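# Six arms hold a cloth above lanterns over patch

## Task

With the six arms mounted on the tabletop at about z=+0.72 m (arm1 at x=-0.87, y=+0.65 facing -90 deg; arm2 at x=-0.87, y=-0.65 facing +90; arm3 at x=0.00, y=+0.65 facing -90; arm4 at x=0.00, y=-0.65 facing +90; arm5 at x=+0.87, y=+0.65 facing -90; arm6 at x=+0.87, y=-0.65 facing +90; angles counter-clockwise from +x), grip the cloth at its four handles. Hold it motionless so every part of it sits roughly a hand's width above the lantern tops and, viewed from overhead, it covers the painted patch. At the end the cloth must touch nothing. Each lantern must still be upright at its starting spot. No arm may be in contact with the cloth fabric itself, and no gripper may hold a lantern, at finish.

## Robot and tools

ROBOTS. Six identical i2rt Big YAM arms, arm1 to arm6, each with six revolute joints, a two-finger gripper and a wrist camera sitting on top of the hand. Odd arms stand on the +y edge of the table (y=+0.65) and face -y; even arms stand on the -y edge (y=-0.65) and face +y. The pairs sit at x=-0.87, 0.00 and +0.87 m, feet at z about 0.72 m. Reach from the joint1 axis is about 1.0 m. Two room cameras, cam_high (overhead, wide) and cam_low (side view from +x), are fixed; wrist cameras are arm1_cam_wrist to arm6_cam_wrist.

FRAME. One scene frame for everything: origin on the floor, +z up, metres. The hand point is halfway between the fingertips; the hand's z axis runs along the fingers and its y axis is the direction the fingers open and close. Calibration for each camera (K, distortion, T_world_to_cam) is given in the setup and may be off by a couple of degrees and millimetres; wrist camera poses follow from reported joint angles.

execute_actions. Argument actions is a list holding zero or one action. The action is an object keyed by arm name (arm1 ... arm6); each value is {"joints": {...}} with absolute joint targets, one separate object per arm, not offsets. Keys and ranges, radians unless noted: joint1_rad -2.879..2.879 (rotation about the foot, positive counter-clockwise seen from above, 0 = pointing the way the foot faces); joint2_rad 0..3.141 (shoulder, 0 = upper arm lying back roughly flat, increasing raises it up and over forward); joint3_rad 0..3.019 (elbow, 0 = folded, increasing opens); joint4_rad -1.692..1.57 (hand pitch, positive tips fingers up); joint5_rad -1.57..1.57 (hand yaw, positive toward the arm's right); joint6_rad -2.094..2.094 (hand roll, positive clockwise viewed from behind); gripper_m 0..0.093 metres, the fingertip gap. Done tolerances are ±0.045, 0.14, 0.09, 0.055, 0.03, 0.035 rad and ±0.003 m. All arms named start together; each joint moves at its own speed, so the hand can sweep a wide curve. An action runs at most 15 s. Unnamed joints or arms keep pushing toward earlier targets. An unknown key or out-of-range number rejects the whole call and nothing moves. Optional cameras lists which images to return (names above, or "all"; omitted/null means all; [] none). An empty actions list just reports state and pictures; the pictures line gives image order.

wait: seconds 0..10; commands nothing new, returns state and images.
zoom_image: camera name and region [x0, y0, x1, y1] in pixels of that camera's latest full image, top-left origin, at most 504x504.
read_manual: section "licences" only; moves nothing.
finished_scene: scene = number of the current scene; ends it permanently after the last command has been held, and reports success.

RESULT LINES. joint_status per named joint: reached, "off_target" (stopped short, may still push), "contact_stop" or "time_out" (target dropped, holds where it stopped; a timed-out joint may keep a target within 0.375, 0.375, 0.113, 0.225, 0.075, 0.3 rad of its position for joints 1-6 and keep pushing), "not_followed" (the self/inter-arm collision check withheld the arm's targets; a cause: line may follow; gripper targets still run; withheld targets may be retried on later actions), "limit_stop_at_motor_heat". on_its_own lists joints acting without this call's command; its "held at" is the target, not the position. If a stop is reported, later motion calls in the same reply are skipped. To relieve a pushing joint, command its reported position. Tiny target changes may not move a joint.

HEAT. Holding loads and pushing warms motors, even while you think. MOTOR HOT appears at 85 °C; at 100 °C an OVER-TEMPERATURE FAULT drops that arm until it cools. Resend targets afterward.

AVOID. Arms do not stop on contact and push hard: never press two robots together (fails immediately), avoid hitting each other or themselves (the collision check ignores fingers, gripper housings and wrist cameras and can be late). Do not knock lanterns over or move any rigid item out of the work area. Avoid drops, slips and slams. The scene keeps running while you compose replies, and loose objects may occasionally be nudged. Release everything except the four handles, keep no arm on the fabric, and make sure the cloth is steady and clear before finishing; faster robot motion is better.

Each tool is called after "Request:" by a JSON object that holds its "api" and its "payload", one argument or row to a line.

## Session

Request:
{"api": "execute_actions", "payload": {
  "actions": []
}}

Scene clock: 0.00 s.
arm1.joint_positions: joint1_rad=+0.013 joint2_rad=+0.424 joint3_rad=+1.451 joint4_rad=-1.544 joint5_rad=-0.008 joint6_rad=+0.013 gripper_m=+0.095
arm1.joint_status: not commanded
arm1.hand: x=-0.8623 y=+0.5287 z=+1.3165 quat_wxyz=(-0.353, -0.614, -0.611, +0.353) (m; scene frame)
arm2.joint_positions: joint1_rad=-0.010 joint2_rad=+0.451 joint3_rad=+1.449 joint4_rad=-1.544 joint5_rad=-0.010 joint6_rad=-0.015 gripper_m=+0.095
arm2.joint_status: not commanded
arm2.hand: x=-0.8707 y=-0.5228 z=+1.2769 quat_wxyz=(-0.348, +0.620, -0.612, -0.346) (m; scene frame)
arm3.joint_positions: joint1_rad=+0.017 joint2_rad=+0.424 joint3_rad=+1.448 joint4_rad=-1.522 joint5_rad=+0.005 joint6_rad=+0.007 gripper_m=+0.095
arm3.joint_status: not commanded
arm3.hand: x=-0.0001 y=+0.5312 z=+1.3128 quat_wxyz=(-0.360, -0.611, -0.604, +0.363) (m; scene frame)
arm4.joint_positions: joint1_rad=-0.001 joint2_rad=+0.422 joint3_rad=+1.478 joint4_rad=-1.532 joint5_rad=+0.009 joint6_rad=+0.003 gripper_m=+0.094
arm4.joint_status: not commanded
arm4.hand: x=+0.0027 y=-0.5388 z=+1.3286 quat_wxyz=(-0.371, +0.599, -0.609, -0.364) (m; scene frame)
arm5.joint_positions: joint1_rad=-0.011 joint2_rad=+0.447 joint3_rad=+1.465 joint4_rad=-1.548 joint5_rad=-0.015 joint6_rad=+0.005 gripper_m=+0.095
arm5.joint_status: not commanded
arm5.hand: x=+0.8604 y=+0.5211 z=+1.2772 quat_wxyz=(-0.346, -0.633, -0.598, +0.350) (m; scene frame)
arm6.joint_positions: joint1_rad=-0.014 joint2_rad=+0.440 joint3_rad=+1.454 joint4_rad=-1.553 joint5_rad=-0.013 joint6_rad=-0.002 gripper_m=+0.094
arm6.joint_status: not commanded
arm6.hand: x=+0.8707 y=-0.5295 z=+1.3648 quat_wxyz=(-0.350, +0.611, -0.619, -0.349) (m; scene frame)
pictures: arm1_cam_wrist, arm2_cam_wrist, arm3_cam_wrist, arm4_cam_wrist, arm5_cam_wrist, arm6_cam_wrist, cam_high, cam_low
Images, in order (width x height): arm1_cam_wrist 504x504, arm2_cam_wrist 504x504, arm3_cam_wrist 504x504, arm4_cam_wrist 504x504, arm5_cam_wrist 504x504, arm6_cam_wrist 504x504, cam_high 896x504, cam_low 896x504.

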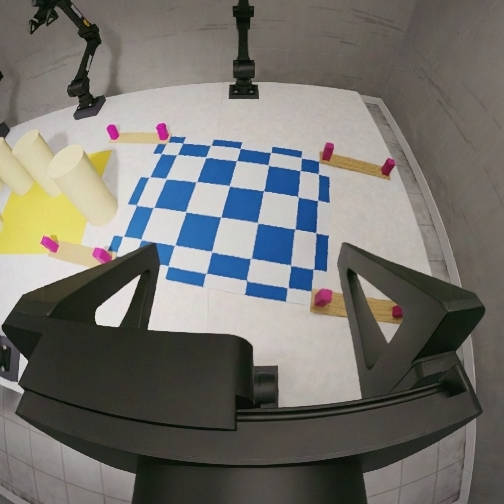

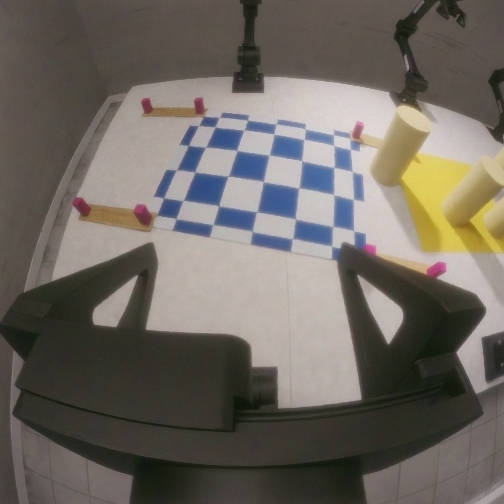

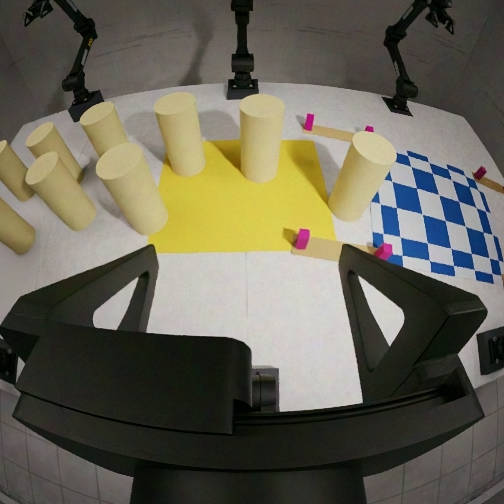

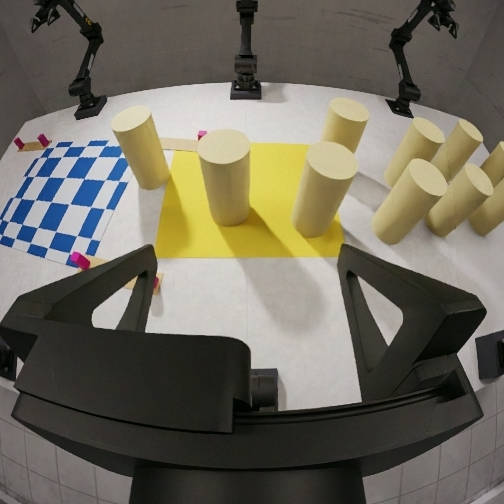

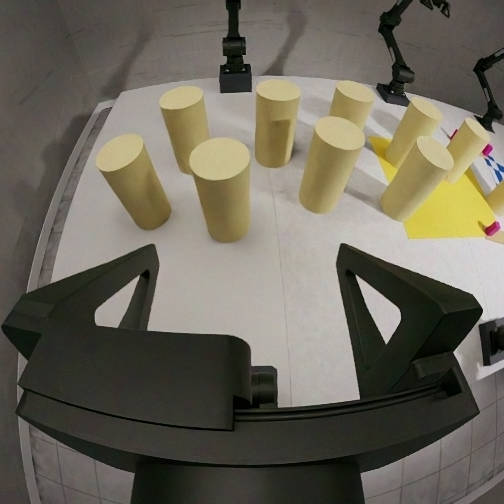

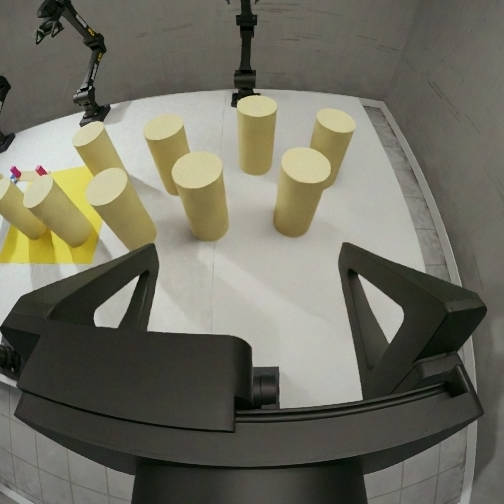

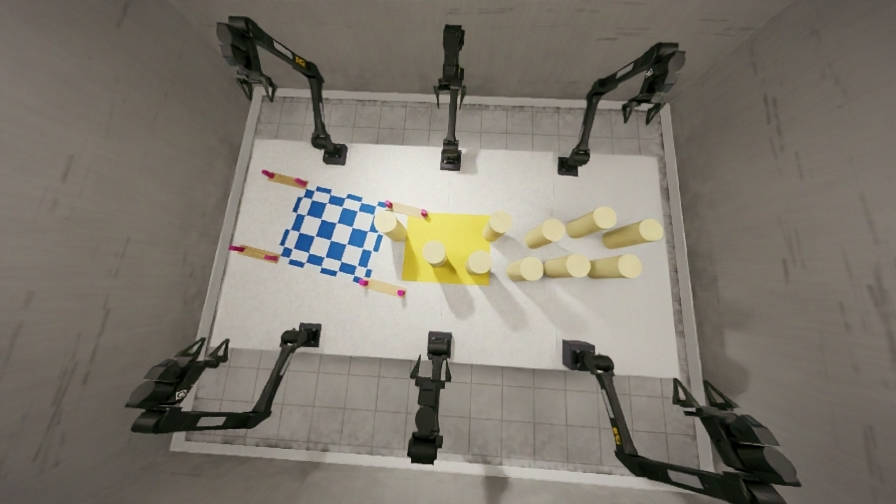

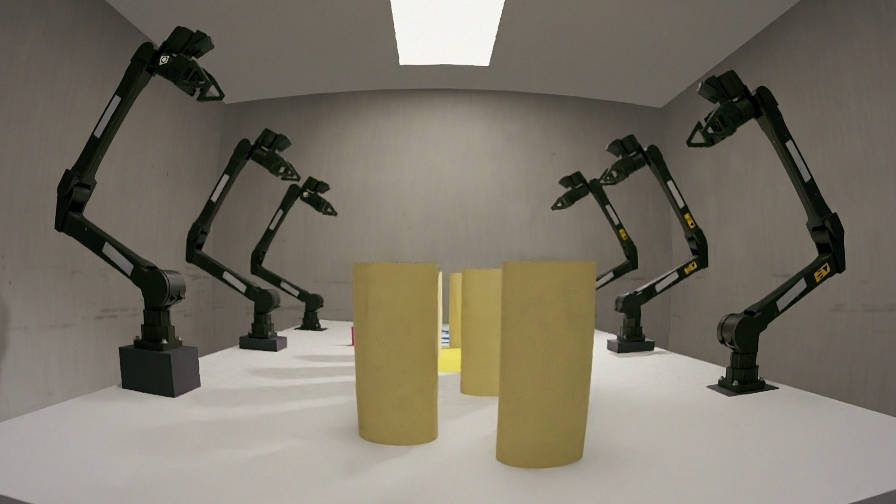

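Request:
{"api": "zoom_image", "payload": {
  "camera": "cam_high",
  "region": [210, 140, 530, 320]
}}

Request:
{"api": "zoom_image", "payload": {
  "camera": "arm1_cam_wrist",
  "region": [0, 100, 504, 340]
}}

Request:
{"api": "zoom_image", "payload": {
  "camera": "arm2_cam_wrist",
  "region": [50, 80, 504, 300]
}}

Region (210, 140, 530, 320) of cam_high's 896x504 image, scaled by 1.575, with more detail than that image has; it fills the top 284 rows of this view, and the rest is white.

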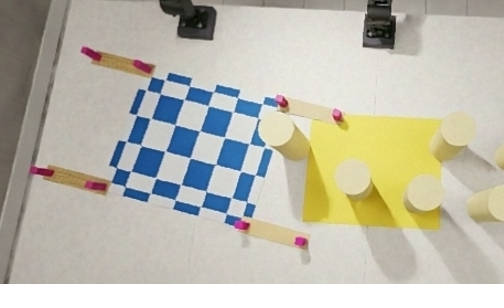

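Region (0, 100, 504, 340) of arm1_cam_wrist's 504x504 image, scaled by 1.000; it fills the top 240 rows of this view, and the rest is white.

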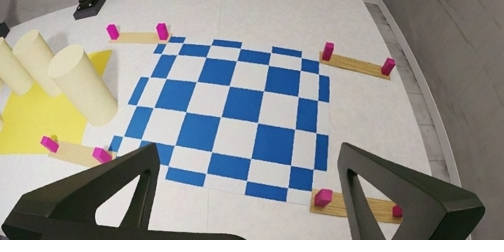

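Region (50, 80, 504, 300) of arm2_cam_wrist's 504x504 image, scaled by 1.110, with more detail than that image has; it fills the top 244 rows of this view, and the rest is white.

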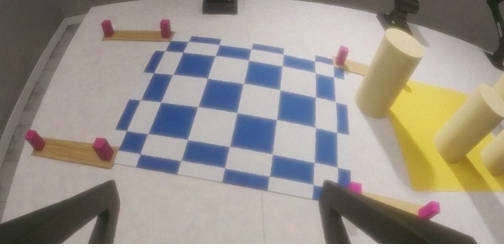

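Request:
{"api": "execute_actions", "payload": {
  "actions": [
    {"arm1":{"joints":{"joint1_rad":-1.312,"joint2_rad":1.552,"joint3_rad":1.142,"joint4_rad":-0.972,"joint5_rad":-0.354,"joint6_rad":-1.068}},"arm2":{"joints":{"joint1_rad":0.875,"joint2_rad":2.294,"joint3_rad":2.357,"joint4_rad":-1.44,"joint5_rad":0.351,"joint6_rad":1.05}},"arm3":{"joints":{"joint1_rad":-0.91,"joint2_rad":1.70,"joint3_rad":1.339,"joint4_rad":-0.898,"joint5_rad":-0.253,"joint6_rad":-0.66}},"arm4":{"joints":{"joint1_rad":1.085,"joint2_rad":2.006,"joint3_rad":1.783,"joint4_rad":-1.233,"joint5_rad":0.383,"joint6_rad":1.272}}}
  ]
}}

Scene clock: 122.17 s.
arm1.joint_positions: joint1_rad=-1.317 joint2_rad=+1.552 joint3_rad=+1.142 joint4_rad=-0.981 joint5_rad=-0.353 joint6_rad=-1.059 gripper_m=+0.095
arm1.joint_status: all done
arm1.hand: x=-1.3159 y=+0.4798 z=+0.8949 quat_wxyz=(-0.118, -0.772, -0.606, +0.153) (m; scene frame)
arm2.joint_positions: joint1_rad=+0.881 joint2_rad=+2.302 joint3_rad=+2.332 joint4_rad=-1.442 joint5_rad=+0.350 joint6_rad=+1.035 gripper_m=+0.095
arm2.joint_status: all done
arm2.hand: x=-1.4083 y=-0.1326 z=+0.8727 quat_wxyz=(-0.158, +0.630, -0.753, -0.107) (m; scene frame)
arm3.joint_positions: joint1_rad=-0.919 joint2_rad=+1.705 joint3_rad=+1.335 joint4_rad=-0.916 joint5_rad=-0.252 joint6_rad=-0.647 gripper_m=+0.095
arm3.joint_status: all done
arm3.hand: x=-0.4297 y=+0.2835 z=+0.8854 quat_wxyz=(-0.123, -0.777, -0.600, +0.143) (m; scene frame)
arm4.joint_positions: joint1_rad=+1.091 joint2_rad=+1.987 joint3_rad=+1.759 joint4_rad=-1.227 joint5_rad=+0.381 joint6_rad=+1.260 gripper_m=+0.094
arm4.joint_status: all done
arm4.hand: x=-0.5322 y=-0.2960 z=+0.8923 quat_wxyz=(-0.153, +0.622, -0.758, -0.124) (m; scene frame)
arm5.joint_positions: joint1_rad=-0.011 joint2_rad=+0.447 joint3_rad=+1.465 joint4_rad=-1.548 joint5_rad=-0.015 joint6_rad=+0.005 gripper_m=+0.095
arm5.joint_status: not commanded
arm5.hand: x=+0.8604 y=+0.5211 z=+1.2772 quat_wxyz=(-0.346, -0.633, -0.598, +0.350) (m; scene frame)
arm6.joint_positions: joint1_rad=-0.014 joint2_rad=+0.440 joint3_rad=+1.454 joint4_rad=-1.553 joint5_rad=-0.013 joint6_rad=-0.002 gripper_m=+0.094
arm6.joint_status: not commanded
arm6.hand: x=+0.8707 y=-0.5295 z=+1.3648 quat_wxyz=(-0.350, +0.611, -0.619, -0.349) (m; scene frame)
pictures: arm1_cam_wrist, arm2_cam_wrist, arm3_cam_wrist, arm4_cam_wrist, arm5_cam_wrist, arm6_cam_wrist, cam_high, cam_low
camera_calibration (this result's frames):
arm1_cam_wrist: T_world_to_cam=[[-0.970202, 0.24229, -0.00203287, -1.38836], [0.234825, 0.94231, 0.238558, -0.352665], [0.0597157, 0.230972, -0.971126, 0.965603], [0, 0, 0, 1]] pos_world=[-1.32184, 0.44568, 1.01903]
arm2_cam_wrist: T_world_to_cam=[[0.980258, -0.192223, 0.0463059, 1.3164], [-0.197647, -0.946233, 0.256083, -0.624949], [-0.00540878, -0.26018, -0.965545, 0.926187], [0, 0, 0, 1]] pos_world=[-1.40893, -0.0973294, 0.993357]
arm3_cam_wrist: T_world_to_cam=[[-0.966265, 0.254717, -0.0381019, -0.452131], [0.237792, 0.939144, 0.247918, -0.373481], [0.0989322, 0.230494, -0.968031, 0.961273], [0, 0, 0, 1]] pos_world=[-0.443169, 0.24435, 1.00591]
arm4_cam_wrist: T_world_to_cam=[[0.980334, -0.197273, -0.00535807, 0.469474], [-0.191403, -0.957077, 0.217644, -0.573827], [-0.0480634, -0.212339, -0.976013, 0.903876], [0, 0, 0, 1]] pos_world=[-0.52663, -0.264654, 1.0096]
Images, in order (width x height): arm1_cam_wrist 504x504, arm2_cam_wrist 504x504, arm3_cam_wrist 504x504, arm4_cam_wrist 504x504, arm5_cam_wrist 504x504, arm6_cam_wrist 504x504, cam_high 896x504, cam_low 896x504.

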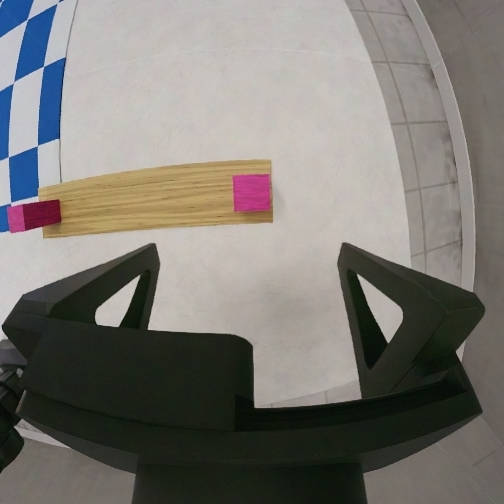

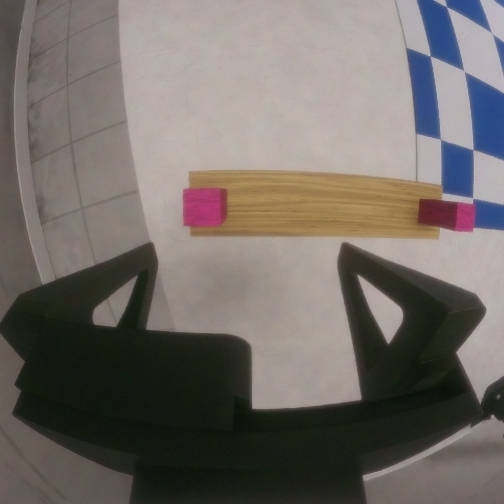

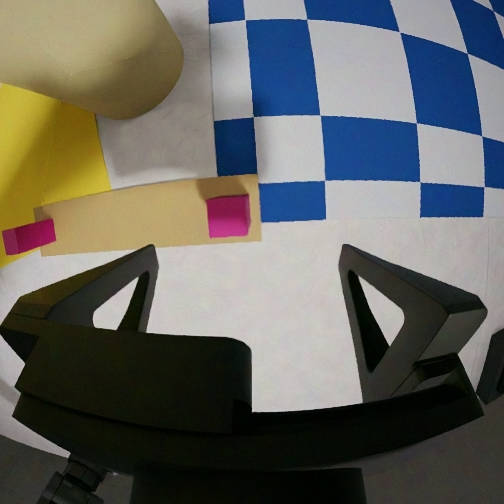

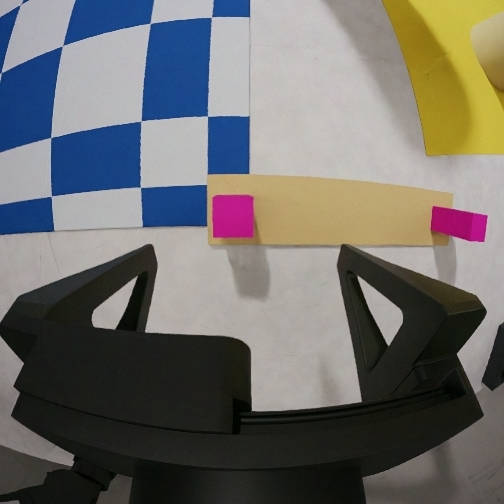

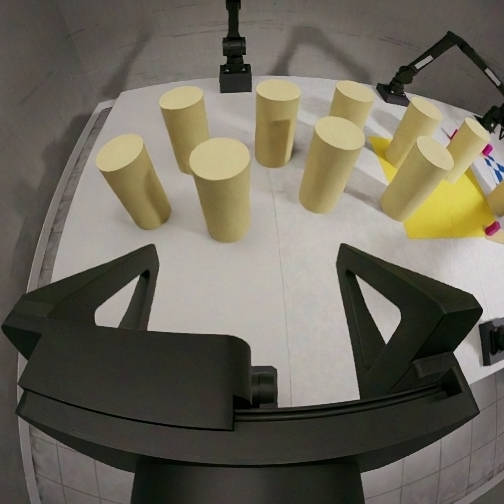

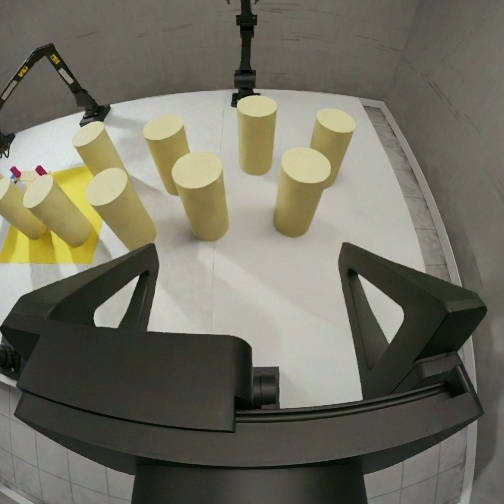

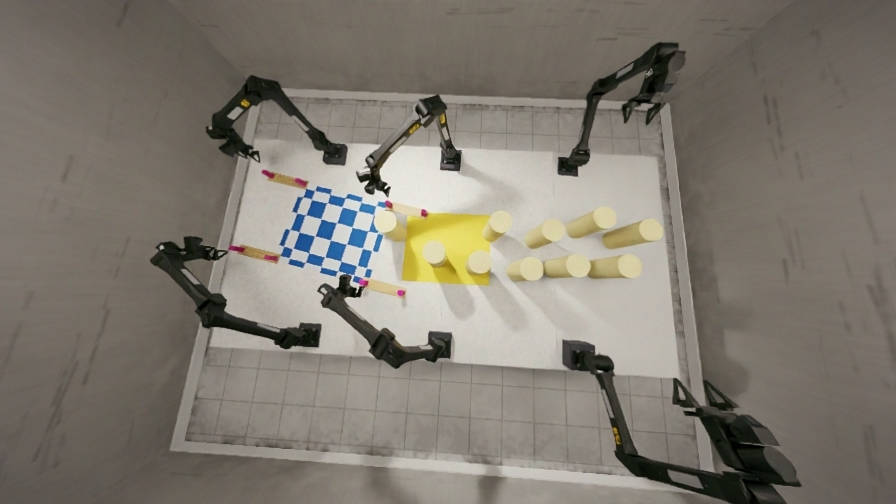

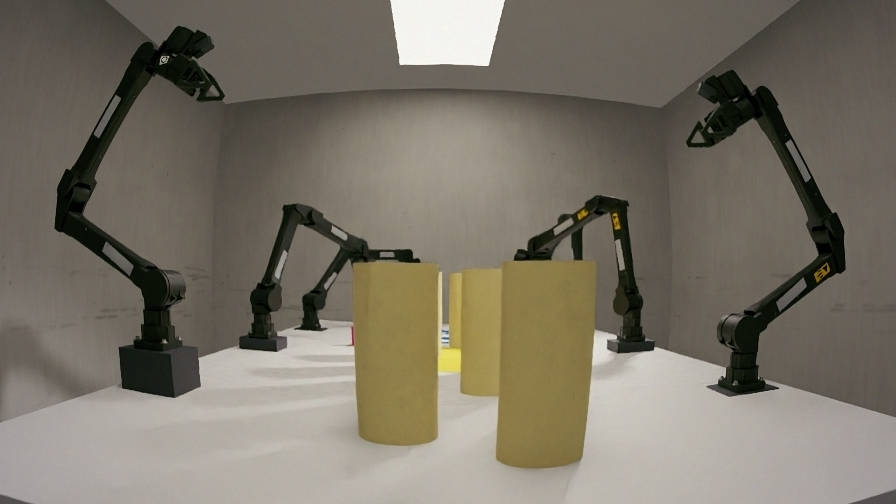

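Request:
{"api": "execute_actions", "payload": {
  "actions": [
    {"arm1":{"joints":{"joint1_rad":-1.249,"joint2_rad":1.78,"joint3_rad":1.033,"joint4_rad":-0.614,"joint5_rad":-0.341,"joint6_rad":-1.003}},"arm2":{"joints":{"joint1_rad":0.877,"joint2_rad":2.472,"joint3_rad":2.384,"joint4_rad":-1.289,"joint5_rad":0.351,"joint6_rad":1.05}},"arm3":{"joints":{"joint1_rad":-0.858,"joint2_rad":1.855,"joint3_rad":1.193,"joint4_rad":-0.585,"joint5_rad":-0.237,"joint6_rad":-0.609}},"arm4":{"joints":{"joint1_rad":1.065,"joint2_rad":2.171,"joint3_rad":1.713,"joint4_rad":-0.99,"joint5_rad":0.381,"joint6_rad":1.251}}}
  ],
  "cameras": ["arm1_cam_wrist","arm2_cam_wrist","arm3_cam_wrist","arm4_cam_wrist"]
}}

Scene clock: 152.37 s.
arm1.joint_positions: joint1_rad=-1.247 joint2_rad=+1.795 joint3_rad=+1.023 joint4_rad=-0.626 joint5_rad=-0.343 joint6_rad=-1.012 gripper_m=+0.095
arm1.joint_status: all done
arm1.hand: x=-1.3166 y=+0.4485 z=+0.7538 quat_wxyz=(-0.122, -0.766, -0.615, +0.141) (m; scene frame)
arm2.joint_positions: joint1_rad=+0.881 joint2_rad=+2.479 joint3_rad=+2.354 joint4_rad=-1.304 joint5_rad=+0.350 joint6_rad=+1.035 gripper_m=+0.095
arm2.joint_status: all done
arm2.hand: x=-1.4314 y=-0.1135 z=+0.7553 quat_wxyz=(-0.159, +0.631, -0.753, -0.099) (m; scene frame)
arm3.joint_positions: joint1_rad=-0.855 joint2_rad=+1.879 joint3_rad=+1.184 joint4_rad=-0.604 joint5_rad=-0.238 joint6_rad=-0.622 gripper_m=+0.095
arm3.joint_status: all done
arm3.hand: x=-0.4037 y=+0.2608 z=+0.7513 quat_wxyz=(-0.122, -0.768, -0.615, +0.131) (m; scene frame)
arm4.joint_positions: joint1_rad=+1.073 joint2_rad=+2.172 joint3_rad=+1.702 joint4_rad=-0.997 joint5_rad=+0.385 joint6_rad=+1.262 gripper_m=+0.094
arm4.joint_status: all done
arm4.hand: x=-0.5443 y=-0.2764 z=+0.7609 quat_wxyz=(-0.158, +0.615, -0.764, -0.118) (m; scene frame)
arm5.joint_positions: joint1_rad=-0.011 joint2_rad=+0.447 joint3_rad=+1.465 joint4_rad=-1.548 joint5_rad=-0.015 joint6_rad=+0.005 gripper_m=+0.095
arm5.joint_status: not commanded
arm5.hand: x=+0.8604 y=+0.5211 z=+1.2772 quat_wxyz=(-0.346, -0.633, -0.598, +0.350) (m; scene frame)
arm6.joint_positions: joint1_rad=-0.014 joint2_rad=+0.440 joint3_rad=+1.454 joint4_rad=-1.553 joint5_rad=-0.013 joint6_rad=-0.002 gripper_m=+0.094
arm6.joint_status: not commanded
arm6.hand: x=+0.8707 y=-0.5295 z=+1.3648 quat_wxyz=(-0.350, +0.611, -0.619, -0.349) (m; scene frame)
pictures: arm1_cam_wrist, arm2_cam_wrist, arm3_cam_wrist, arm4_cam_wrist
camera_calibration (this result's frames):
arm1_cam_wrist: T_world_to_cam=[[-0.97571, 0.218162, -0.0199016, -1.3647], [0.206297, 0.945594, 0.251583, -0.338165], [0.0737046, 0.241366, -0.967631, 0.847013], [0, 0, 0, 1]] pos_world=[-1.32422, 0.413053, 0.877513]
arm2_cam_wrist: T_world_to_cam=[[0.979503, -0.191626, 0.0620781, 1.33528], [-0.201274, -0.943274, 0.26405, -0.592247], [0.00795773, -0.271132, -0.962509, 0.833342], [0, 0, 0, 1]] pos_world=[-1.43375, -0.0768301, 0.87559]
arm3_cam_wrist: T_world_to_cam=[[-0.974761, 0.218753, -0.0445792, -0.415562], [0.1994, 0.942896, 0.266807, -0.355738], [0.100398, 0.251184, -0.962718, 0.825364], [0, 0, 0, 1]] pos_world=[-0.417004, 0.219012, 0.870981]
arm4_cam_wrist: T_world_to_cam=[[0.976271, -0.216493, 0.00498241, 0.469101], [-0.212377, -0.952705, 0.21737, -0.538741], [-0.0423124, -0.21327, -0.976077, 0.782099], [0, 0, 0, 1]] pos_world=[-0.539294, -0.244905, 0.878157]
Images, in order (width x height): arm1_cam_wrist 504x504, arm2_cam_wrist 504x504, arm3_cam_wrist 504x504, arm4_cam_wrist 504x504.

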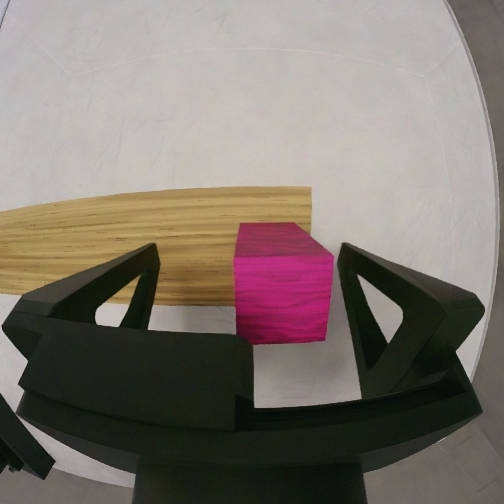

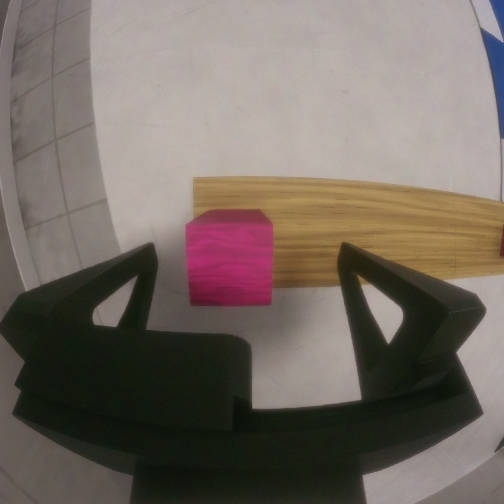

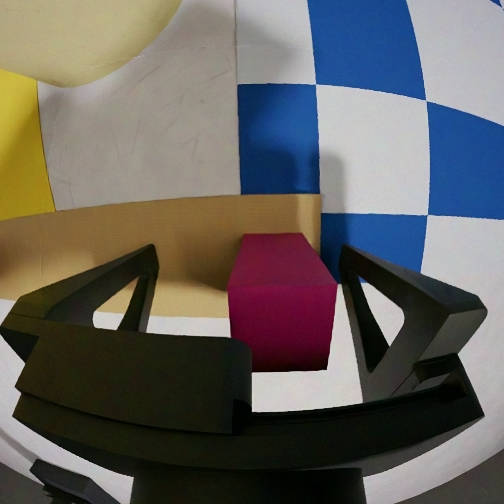

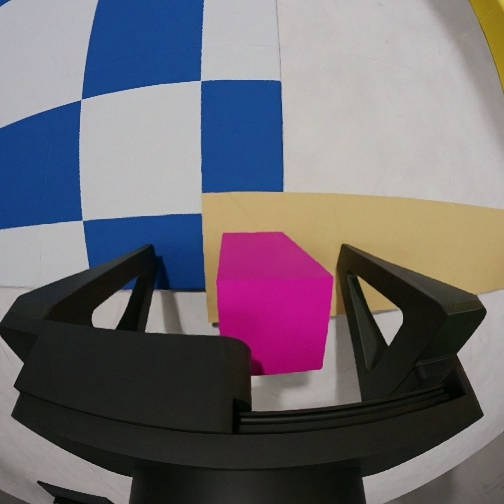

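Request:
{"api": "execute_actions", "payload": {
  "actions": [
    {"arm2":{"joints":{"joint2_rad":2.495}},"arm3":{"joints":{"joint2_rad":1.83}},"arm4":{"joints":{"joint2_rad":2.15}}}
  ],
  "cameras": ["arm2_cam_wrist","arm3_cam_wrist","arm4_cam_wrist"]
}}

Request:
{"api": "execute_actions", "payload": {
  "actions": [
    {"arm1":{"joints":{"gripper_m":0.01}},"arm2":{"joints":{"gripper_m":0.01}},"arm3":{"joints":{"gripper_m":0.01}},"arm4":{"joints":{"gripper_m":0.01}}}
  ],
  "cameras": ["arm1_cam_wrist","arm2_cam_wrist","arm3_cam_wrist","arm4_cam_wrist"]
}}

Scene clock: 159.40 s.
arm1.joint_positions: joint1_rad=-1.247 joint2_rad=+1.795 joint3_rad=+1.023 joint4_rad=-0.626 joint5_rad=-0.343 joint6_rad=-1.012 gripper_m=+0.095
arm1.joint_status: not commanded
arm1.hand: x=-1.3166 y=+0.4485 z=+0.7538 quat_wxyz=(-0.122, -0.766, -0.615, +0.141) (m; scene frame)
arm2.joint_positions: joint1_rad=+0.881 joint2_rad=+2.479 joint3_rad=+2.354 joint4_rad=-1.304 joint5_rad=+0.350 joint6_rad=+1.035 gripper_m=+0.095
arm2.joint_status: all done
arm2.hand: x=-1.4314 y=-0.1135 z=+0.7553 quat_wxyz=(-0.159, +0.631, -0.753, -0.099) (m; scene frame)
arm3.joint_positions: joint1_rad=-0.855 joint2_rad=+1.854 joint3_rad=+1.184 joint4_rad=-0.604 joint5_rad=-0.238 joint6_rad=-0.622 gripper_m=+0.095
arm3.joint_status: all done
arm3.hand: x=-0.4062 y=+0.2587 z=+0.7649 quat_wxyz=(-0.122, -0.765, -0.615, +0.144) (m; scene frame)
arm4.joint_positions: joint1_rad=+1.073 joint2_rad=+2.172 joint3_rad=+1.702 joint4_rad=-0.997 joint5_rad=+0.385 joint6_rad=+1.262 gripper_m=+0.094
arm4.joint_status: all done
arm4.hand: x=-0.5443 y=-0.2764 z=+0.7609 quat_wxyz=(-0.158, +0.615, -0.764, -0.118) (m; scene frame)
arm5.joint_positions: joint1_rad=-0.011 joint2_rad=+0.447 joint3_rad=+1.465 joint4_rad=-1.548 joint5_rad=-0.015 joint6_rad=+0.005 gripper_m=+0.095
arm5.joint_status: not commanded
arm5.hand: x=+0.8604 y=+0.5211 z=+1.2772 quat_wxyz=(-0.346, -0.633, -0.598, +0.350) (m; scene frame)
arm6.joint_positions: joint1_rad=-0.014 joint2_rad=+0.440 joint3_rad=+1.454 joint4_rad=-1.553 joint5_rad=-0.013 joint6_rad=-0.002 gripper_m=+0.094
arm6.joint_status: not commanded
arm6.hand: x=+0.8707 y=-0.5295 z=+1.3648 quat_wxyz=(-0.350, +0.611, -0.619, -0.349) (m; scene frame)
pictures: arm2_cam_wrist, arm3_cam_wrist, arm4_cam_wrist
camera_calibration (this result's frames):
arm2_cam_wrist: T_world_to_cam=[[0.979503, -0.191626, 0.0620781, 1.33528], [-0.201274, -0.943274, 0.26405, -0.592247], [0.00795773, -0.271132, -0.962509, 0.833342], [0, 0, 0, 1]] pos_world=[-1.43375, -0.0768301, 0.87559]
arm3_cam_wrist: T_world_to_cam=[[-0.975482, 0.218125, -0.0292563, -0.428758], [0.204341, 0.947054, 0.247657, -0.341324], [0.0817273, 0.235606, -0.968406, 0.840008], [0, 0, 0, 1]] pos_world=[-0.417151, 0.218864, 0.885456]
arm4_cam_wrist: T_world_to_cam=[[0.976271, -0.216493, 0.00498241, 0.469101], [-0.212377, -0.952705, 0.21737, -0.538741], [-0.0423124, -0.21327, -0.976077, 0.782099], [0, 0, 0, 1]] pos_world=[-0.539294, -0.244905, 0.878157]
Images, in order (width x height): arm2_cam_wrist 504x504, arm3_cam_wrist 504x504, arm4_cam_wrist 504x504.

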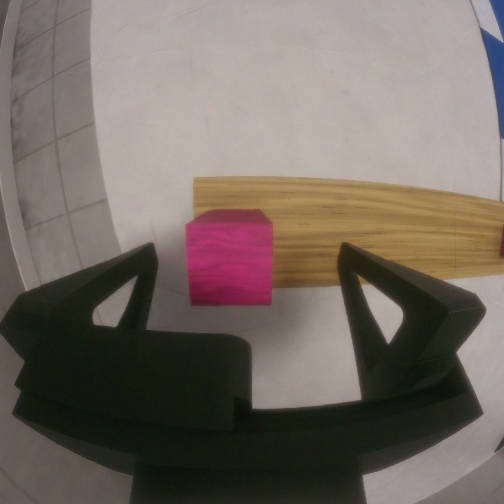

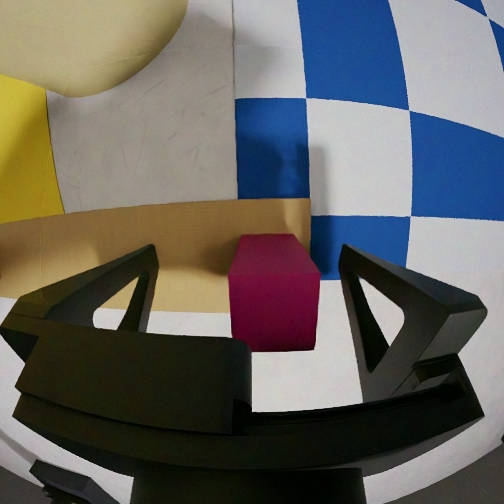

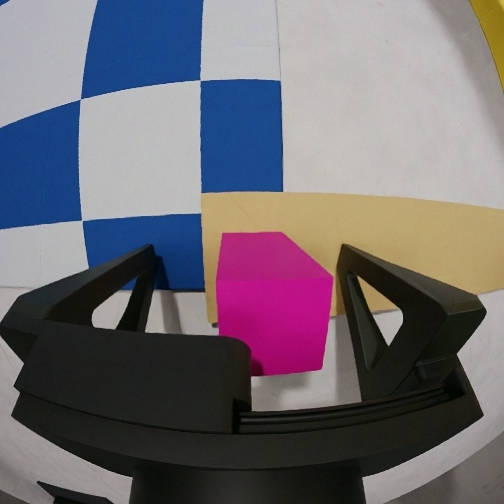

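Scene clock: 160.10 s.
arm1.joint_positions: joint1_rad=-1.247 joint2_rad=+1.794 joint3_rad=+1.023 joint4_rad=-0.623 joint5_rad=-0.340 joint6_rad=-1.013 gripper_m=+0.030
arm1.joint_status: gripper_m off_target (ended at +0.030, target +0.010)
arm1.hand: x=-1.3176 y=+0.4486 z=+0.7542 quat_wxyz=(-0.120, -0.766, -0.615, +0.142) (m; scene frame)
arm2.joint_positions: joint1_rad=+0.881 joint2_rad=+2.479 joint3_rad=+2.354 joint4_rad=-1.300 joint5_rad=+0.349 joint6_rad=+1.037 gripper_m=+0.029
arm2.joint_status: gripper_m off_target (ended at +0.029, target +0.010)
arm2.hand: x=-1.4322 y=-0.1130 z=+0.7554 quat_wxyz=(-0.159, +0.630, -0.753, -0.101) (m; scene frame)
arm3.joint_positions: joint1_rad=-0.855 joint2_rad=+1.854 joint3_rad=+1.184 joint4_rad=-0.600 joint5_rad=-0.235 joint6_rad=-0.618 gripper_m=+0.029
arm3.joint_status: gripper_m off_target (ended at +0.029, target +0.010)
arm3.hand: x=-0.4074 y=+0.2586 z=+0.7650 quat_wxyz=(-0.121, -0.767, -0.614, +0.146) (m; scene frame)
arm4.joint_positions: joint1_rad=+1.073 joint2_rad=+2.170 joint3_rad=+1.702 joint4_rad=-0.995 joint5_rad=+0.381 joint6_rad=+1.261 gripper_m=+0.029
arm4.joint_status: gripper_m off_target (ended at +0.029, target +0.010)
arm4.hand: x=-0.5452 y=-0.2766 z=+0.7614 quat_wxyz=(-0.156, +0.615, -0.764, -0.119) (m; scene frame)
arm5.joint_positions: joint1_rad=-0.011 joint2_rad=+0.447 joint3_rad=+1.465 joint4_rad=-1.548 joint5_rad=-0.015 joint6_rad=+0.005 gripper_m=+0.095
arm5.joint_status: not commanded
arm5.hand: x=+0.8604 y=+0.5211 z=+1.2772 quat_wxyz=(-0.346, -0.633, -0.598, +0.350) (m; scene frame)
arm6.joint_positions: joint1_rad=-0.014 joint2_rad=+0.440 joint3_rad=+1.454 joint4_rad=-1.553 joint5_rad=-0.013 joint6_rad=-0.002 gripper_m=+0.094
arm6.joint_status: not commanded
arm6.hand: x=+0.8707 y=-0.5295 z=+1.3648 quat_wxyz=(-0.350, +0.611, -0.619, -0.349) (m; scene frame)
pictures: arm1_cam_wrist, arm2_cam_wrist, arm3_cam_wrist, arm4_cam_wrist
camera_calibration (this result's frames):
arm1_cam_wrist: T_world_to_cam=[[-0.975851, 0.217922, -0.0150009, -1.36942], [0.207226, 0.945298, 0.251932, -0.337109], [0.0690818, 0.242739, -0.967629, 0.840667], [0, 0, 0, 1]] pos_world=[-1.32456, 0.413031, 0.87784]
arm2_cam_wrist: T_world_to_cam=[[0.979429, -0.193375, 0.0576695, 1.33915], [-0.20176, -0.94348, 0.262942, -0.591861], [0.00356358, -0.269168, -0.963087, 0.82792], [0, 0, 0, 1]] pos_world=[-1.43396, -0.0766011, 0.875756]
arm3_cam_wrist: T_world_to_cam=[[-0.974513, 0.222816, -0.0260405, -0.433173], [0.20975, 0.946175, 0.246492, -0.337763], [0.0795613, 0.234748, -0.968795, 0.839902], [0, 0, 0, 1]] pos_world=[-0.41811, 0.218935, 0.885668]
arm4_cam_wrist: T_world_to_cam=[[0.976523, -0.215408, 0.00127983, 0.47312], [-0.210401, -0.952518, 0.220094, -0.540202], [-0.046191, -0.215196, -0.975478, 0.779429], [0, 0, 0, 1]] pos_world=[-0.539669, -0.244908, 0.878605]
Images, in order (width x height): arm1_cam_wrist 504x504, arm2_cam_wrist 504x504, arm3_cam_wrist 504x504, arm4_cam_wrist 504x504.

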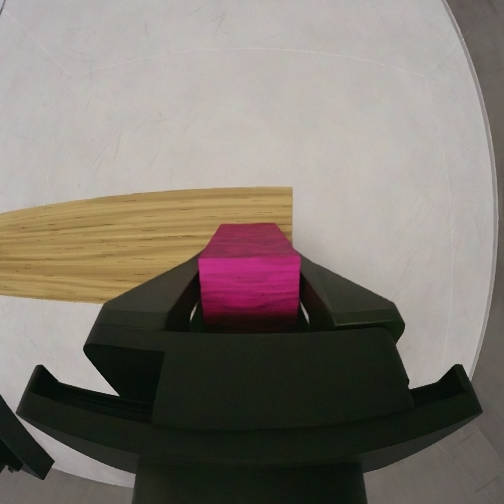

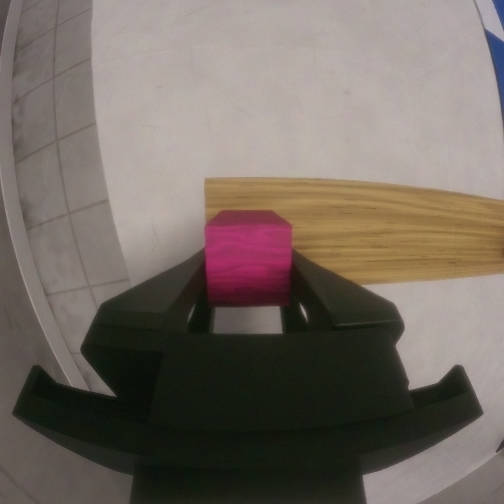

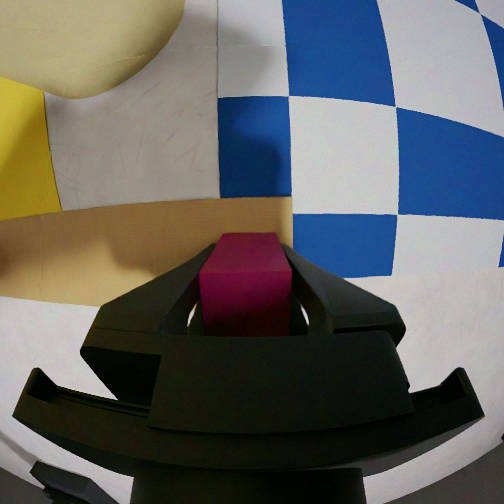

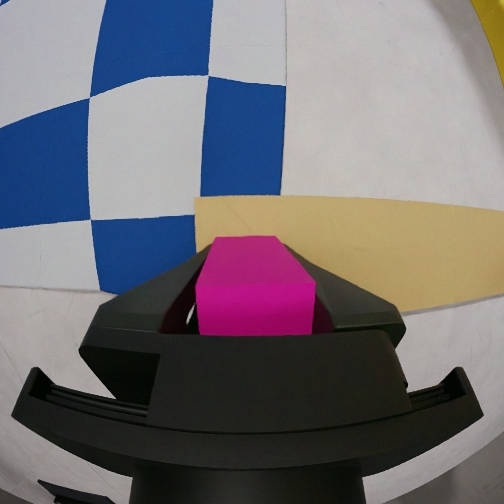

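Request:
{"api": "execute_actions", "payload": {
  "actions": [
    {"arm1":{"joints":{"joint2_rad":1.70}},"arm2":{"joints":{"joint2_rad":2.41}},"arm3":{"joints":{"joint2_rad":1.77}},"arm4":{"joints":{"joint2_rad":2.095}}}
  ],
  "cameras": ["cam_high"]
}}

Request:
{"api": "execute_actions", "payload": {
  "actions": [
    {"arm1":{"joints":{"joint1_rad":-1.014,"joint2_rad":2.008,"joint3_rad":1.723,"joint4_rad":-1.066,"joint5_rad":-0.337,"joint6_rad":-0.977}},"arm2":{"joints":{"joint1_rad":1.079,"joint2_rad":1.896,"joint3_rad":1.675,"joint4_rad":-1.152,"joint5_rad":0.35,"joint6_rad":1.044}},"arm3":{"joints":{"joint1_rad":-0.96,"joint2_rad":1.898,"joint3_rad":1.57,"joint4_rad":-1.005,"joint5_rad":-0.324,"joint6_rad":-0.921}},"arm4":{"joints":{"joint1_rad":1.045,"joint2_rad":1.837,"joint3_rad":1.466,"joint4_rad":-0.991,"joint5_rad":0.343,"joint6_rad":1.009}}}
  ],
  "cameras": ["arm1_cam_wrist","arm2_cam_wrist","arm3_cam_wrist","arm4_cam_wrist","cam_high","cam_low"]
}}

Scene clock: 190.07 s.
arm1.joint_positions: joint1_rad=-1.247 joint2_rad=+1.707 joint3_rad=+1.023 joint4_rad=-0.623 joint5_rad=-0.339 joint6_rad=-1.013 gripper_m=+0.030
arm1.joint_status: all done
arm1.hand: x=-1.3274 y=+0.4451 z=+0.7954 quat_wxyz=(-0.104, -0.758, -0.618, +0.182) (m; scene frame)
arm2.joint_positions: joint1_rad=+0.881 joint2_rad=+2.422 joint3_rad=+2.354 joint4_rad=-1.300 joint5_rad=+0.349 joint6_rad=+1.041 gripper_m=+0.029
arm2.joint_status: all done
arm2.hand: x=-1.4358 y=-0.1101 z=+0.7990 quat_wxyz=(-0.153, +0.623, -0.756, -0.129) (m; scene frame)
arm3.joint_positions: joint1_rad=-0.855 joint2_rad=+1.790 joint3_rad=+1.184 joint4_rad=-0.600 joint5_rad=-0.234 joint6_rad=-0.618 gripper_m=+0.029
arm3.joint_status: all done
arm3.hand: x=-0.4126 y=+0.2545 z=+0.7995 quat_wxyz=(-0.121, -0.760, -0.613, +0.177) (m; scene frame)
arm4.joint_positions: joint1_rad=+1.073 joint2_rad=+2.115 joint3_rad=+1.702 joint4_rad=-0.995 joint5_rad=+0.381 joint6_rad=+1.261 gripper_m=+0.029
arm4.joint_status: all done
arm4.hand: x=-0.5507 y=-0.2735 z=+0.7970 quat_wxyz=(-0.145, +0.610, -0.766, -0.144) (m; scene frame)
arm5.joint_positions: joint1_rad=-0.011 joint2_rad=+0.447 joint3_rad=+1.465 joint4_rad=-1.548 joint5_rad=-0.015 joint6_rad=+0.005 gripper_m=+0.095
arm5.joint_status: not commanded
arm5.hand: x=+0.8604 y=+0.5211 z=+1.2772 quat_wxyz=(-0.346, -0.633, -0.598, +0.350) (m; scene frame)
arm6.joint_positions: joint1_rad=-0.014 joint2_rad=+0.440 joint3_rad=+1.454 joint4_rad=-1.553 joint5_rad=-0.013 joint6_rad=-0.002 gripper_m=+0.094
arm6.joint_status: not commanded
arm6.hand: x=+0.8707 y=-0.5295 z=+1.3648 quat_wxyz=(-0.350, +0.611, -0.619, -0.349) (m; scene frame)
pictures: cam_high
Images, in order (width x height): cam_high 896x504.

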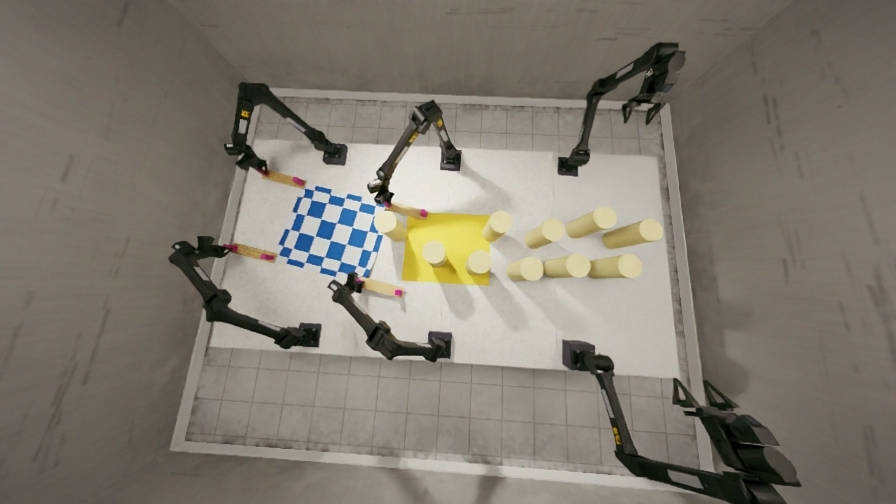

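Scene clock: 191.80 s.
arm1.joint_positions: joint1_rad=-1.001 joint2_rad=+2.016 joint3_rad=+1.683 joint4_rad=-1.058 joint5_rad=-0.337 joint6_rad=-0.959 gripper_m=+0.029
arm1.joint_status: all done
arm1.hand: x=-1.3922 y=+0.2604 z=+0.8530 quat_wxyz=(-0.138, -0.704, -0.686, +0.122) (m; scene frame)
arm2.joint_positions: joint1_rad=+1.073 joint2_rad=+1.895 joint3_rad=+1.671 joint4_rad=-1.166 joint5_rad=+0.352 joint6_rad=+1.033 gripper_m=+0.029
arm2.joint_status: all done
arm2.hand: x=-1.3892 y=-0.3028 z=+0.8778 quat_wxyz=(-0.145, +0.698, -0.689, -0.132) (m; scene frame)
arm3.joint_positions: joint1_rad=-0.954 joint2_rad=+1.914 joint3_rad=+1.535 joint4_rad=-0.981 joint5_rad=-0.326 joint6_rad=-0.915 gripper_m=+0.029
arm3.joint_status: all done
arm3.hand: x=-0.4803 y=+0.2581 z=+0.8494 quat_wxyz=(-0.142, -0.702, -0.685, +0.130) (m; scene frame)
arm4.joint_positions: joint1_rad=+1.049 joint2_rad=+1.824 joint3_rad=+1.466 joint4_rad=-0.971 joint5_rad=+0.341 joint6_rad=+1.030 gripper_m=+0.029
arm4.joint_status: all done
arm4.hand: x=-0.4867 y=-0.2996 z=+0.8784 quat_wxyz=(-0.133, +0.682, -0.702, -0.157) (m; scene frame)
arm5.joint_positions: joint1_rad=-0.011 joint2_rad=+0.447 joint3_rad=+1.465 joint4_rad=-1.548 joint5_rad=-0.015 joint6_rad=+0.005 gripper_m=+0.095
arm5.joint_status: not commanded
arm5.hand: x=+0.8604 y=+0.5211 z=+1.2772 quat_wxyz=(-0.346, -0.633, -0.598, +0.350) (m; scene frame)
arm6.joint_positions: joint1_rad=-0.014 joint2_rad=+0.440 joint3_rad=+1.454 joint4_rad=-1.553 joint5_rad=-0.013 joint6_rad=-0.002 gripper_m=+0.094
arm6.joint_status: not commanded
arm6.hand: x=+0.8707 y=-0.5295 z=+1.3648 quat_wxyz=(-0.350, +0.611, -0.619, -0.349) (m; scene frame)
pictures: arm1_cam_wrist, arm2_cam_wrist, arm3_cam_wrist, arm4_cam_wrist, cam_high, cam_low
camera_calibration (this result's frames):
arm1_cam_wrist: T_world_to_cam=[[-0.999166, 0.0251072, -0.0321932, -1.36731], [0.0160161, 0.966387, 0.256593, -0.444252], [0.0375534, 0.255863, -0.965983, 0.938488], [0, 0, 0, 1]] pos_world=[-1.3943, 0.223524, 0.976537]
arm2_cam_wrist: T_world_to_cam=[[0.999576, 0.0000015338, 0.0291003, 1.36491], [-0.00712652, -0.969537, 0.244843, -0.516076], [0.0282141, -0.244946, -0.969126, 0.94146], [0, 0, 0, 1]] pos_world=[-1.39457, -0.26975, 0.999032]
arm3_cam_wrist: T_world_to_cam=[[-0.998836, 0.0252431, -0.0411051, -0.449786], [0.0146255, 0.970512, 0.240608, -0.437735], [0.0459667, 0.239727, -0.969751, 0.910929], [0, 0, 0, 1]] pos_world=[-0.484733, 0.217807, 0.970209]
arm4_cam_wrist: T_world_to_cam=[[0.998663, -0.0208394, -0.0473044, 0.522661], [-0.0109002, -0.979455, 0.201369, -0.470089], [-0.050529, -0.200585, -0.978372, 0.896114], [0, 0, 0, 1]] pos_world=[-0.481806, -0.269792, 0.996119]
Images, in order (width x height): arm1_cam_wrist 504x504, arm2_cam_wrist 504x504, arm3_cam_wrist 504x504, arm4_cam_wrist 504x504, cam_high 896x504, cam_low 896x504.

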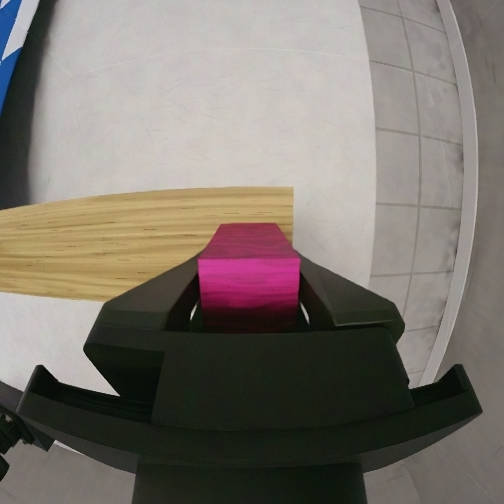

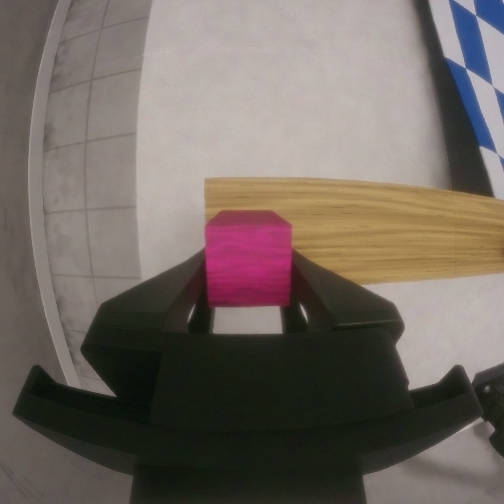

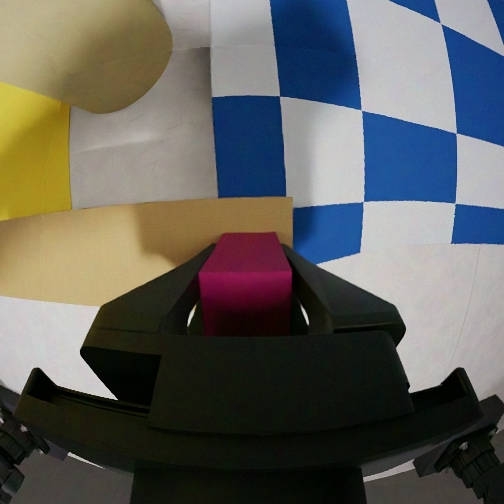

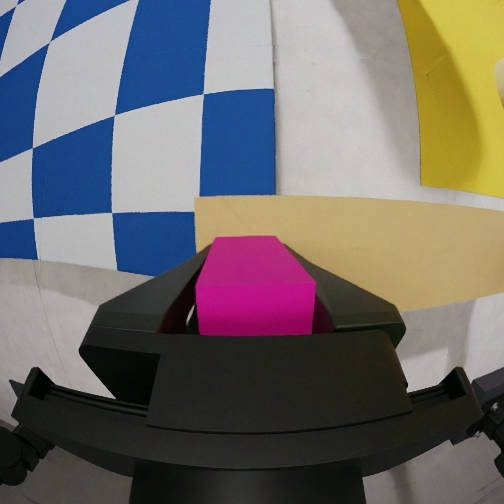

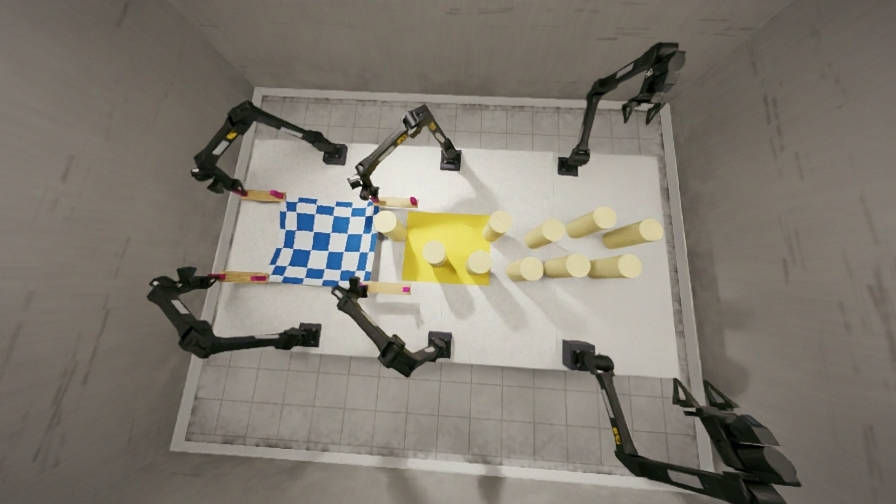

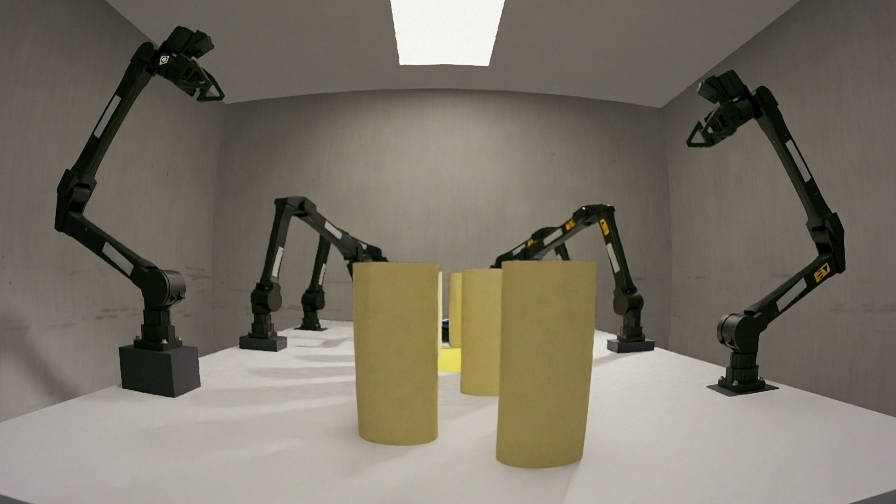

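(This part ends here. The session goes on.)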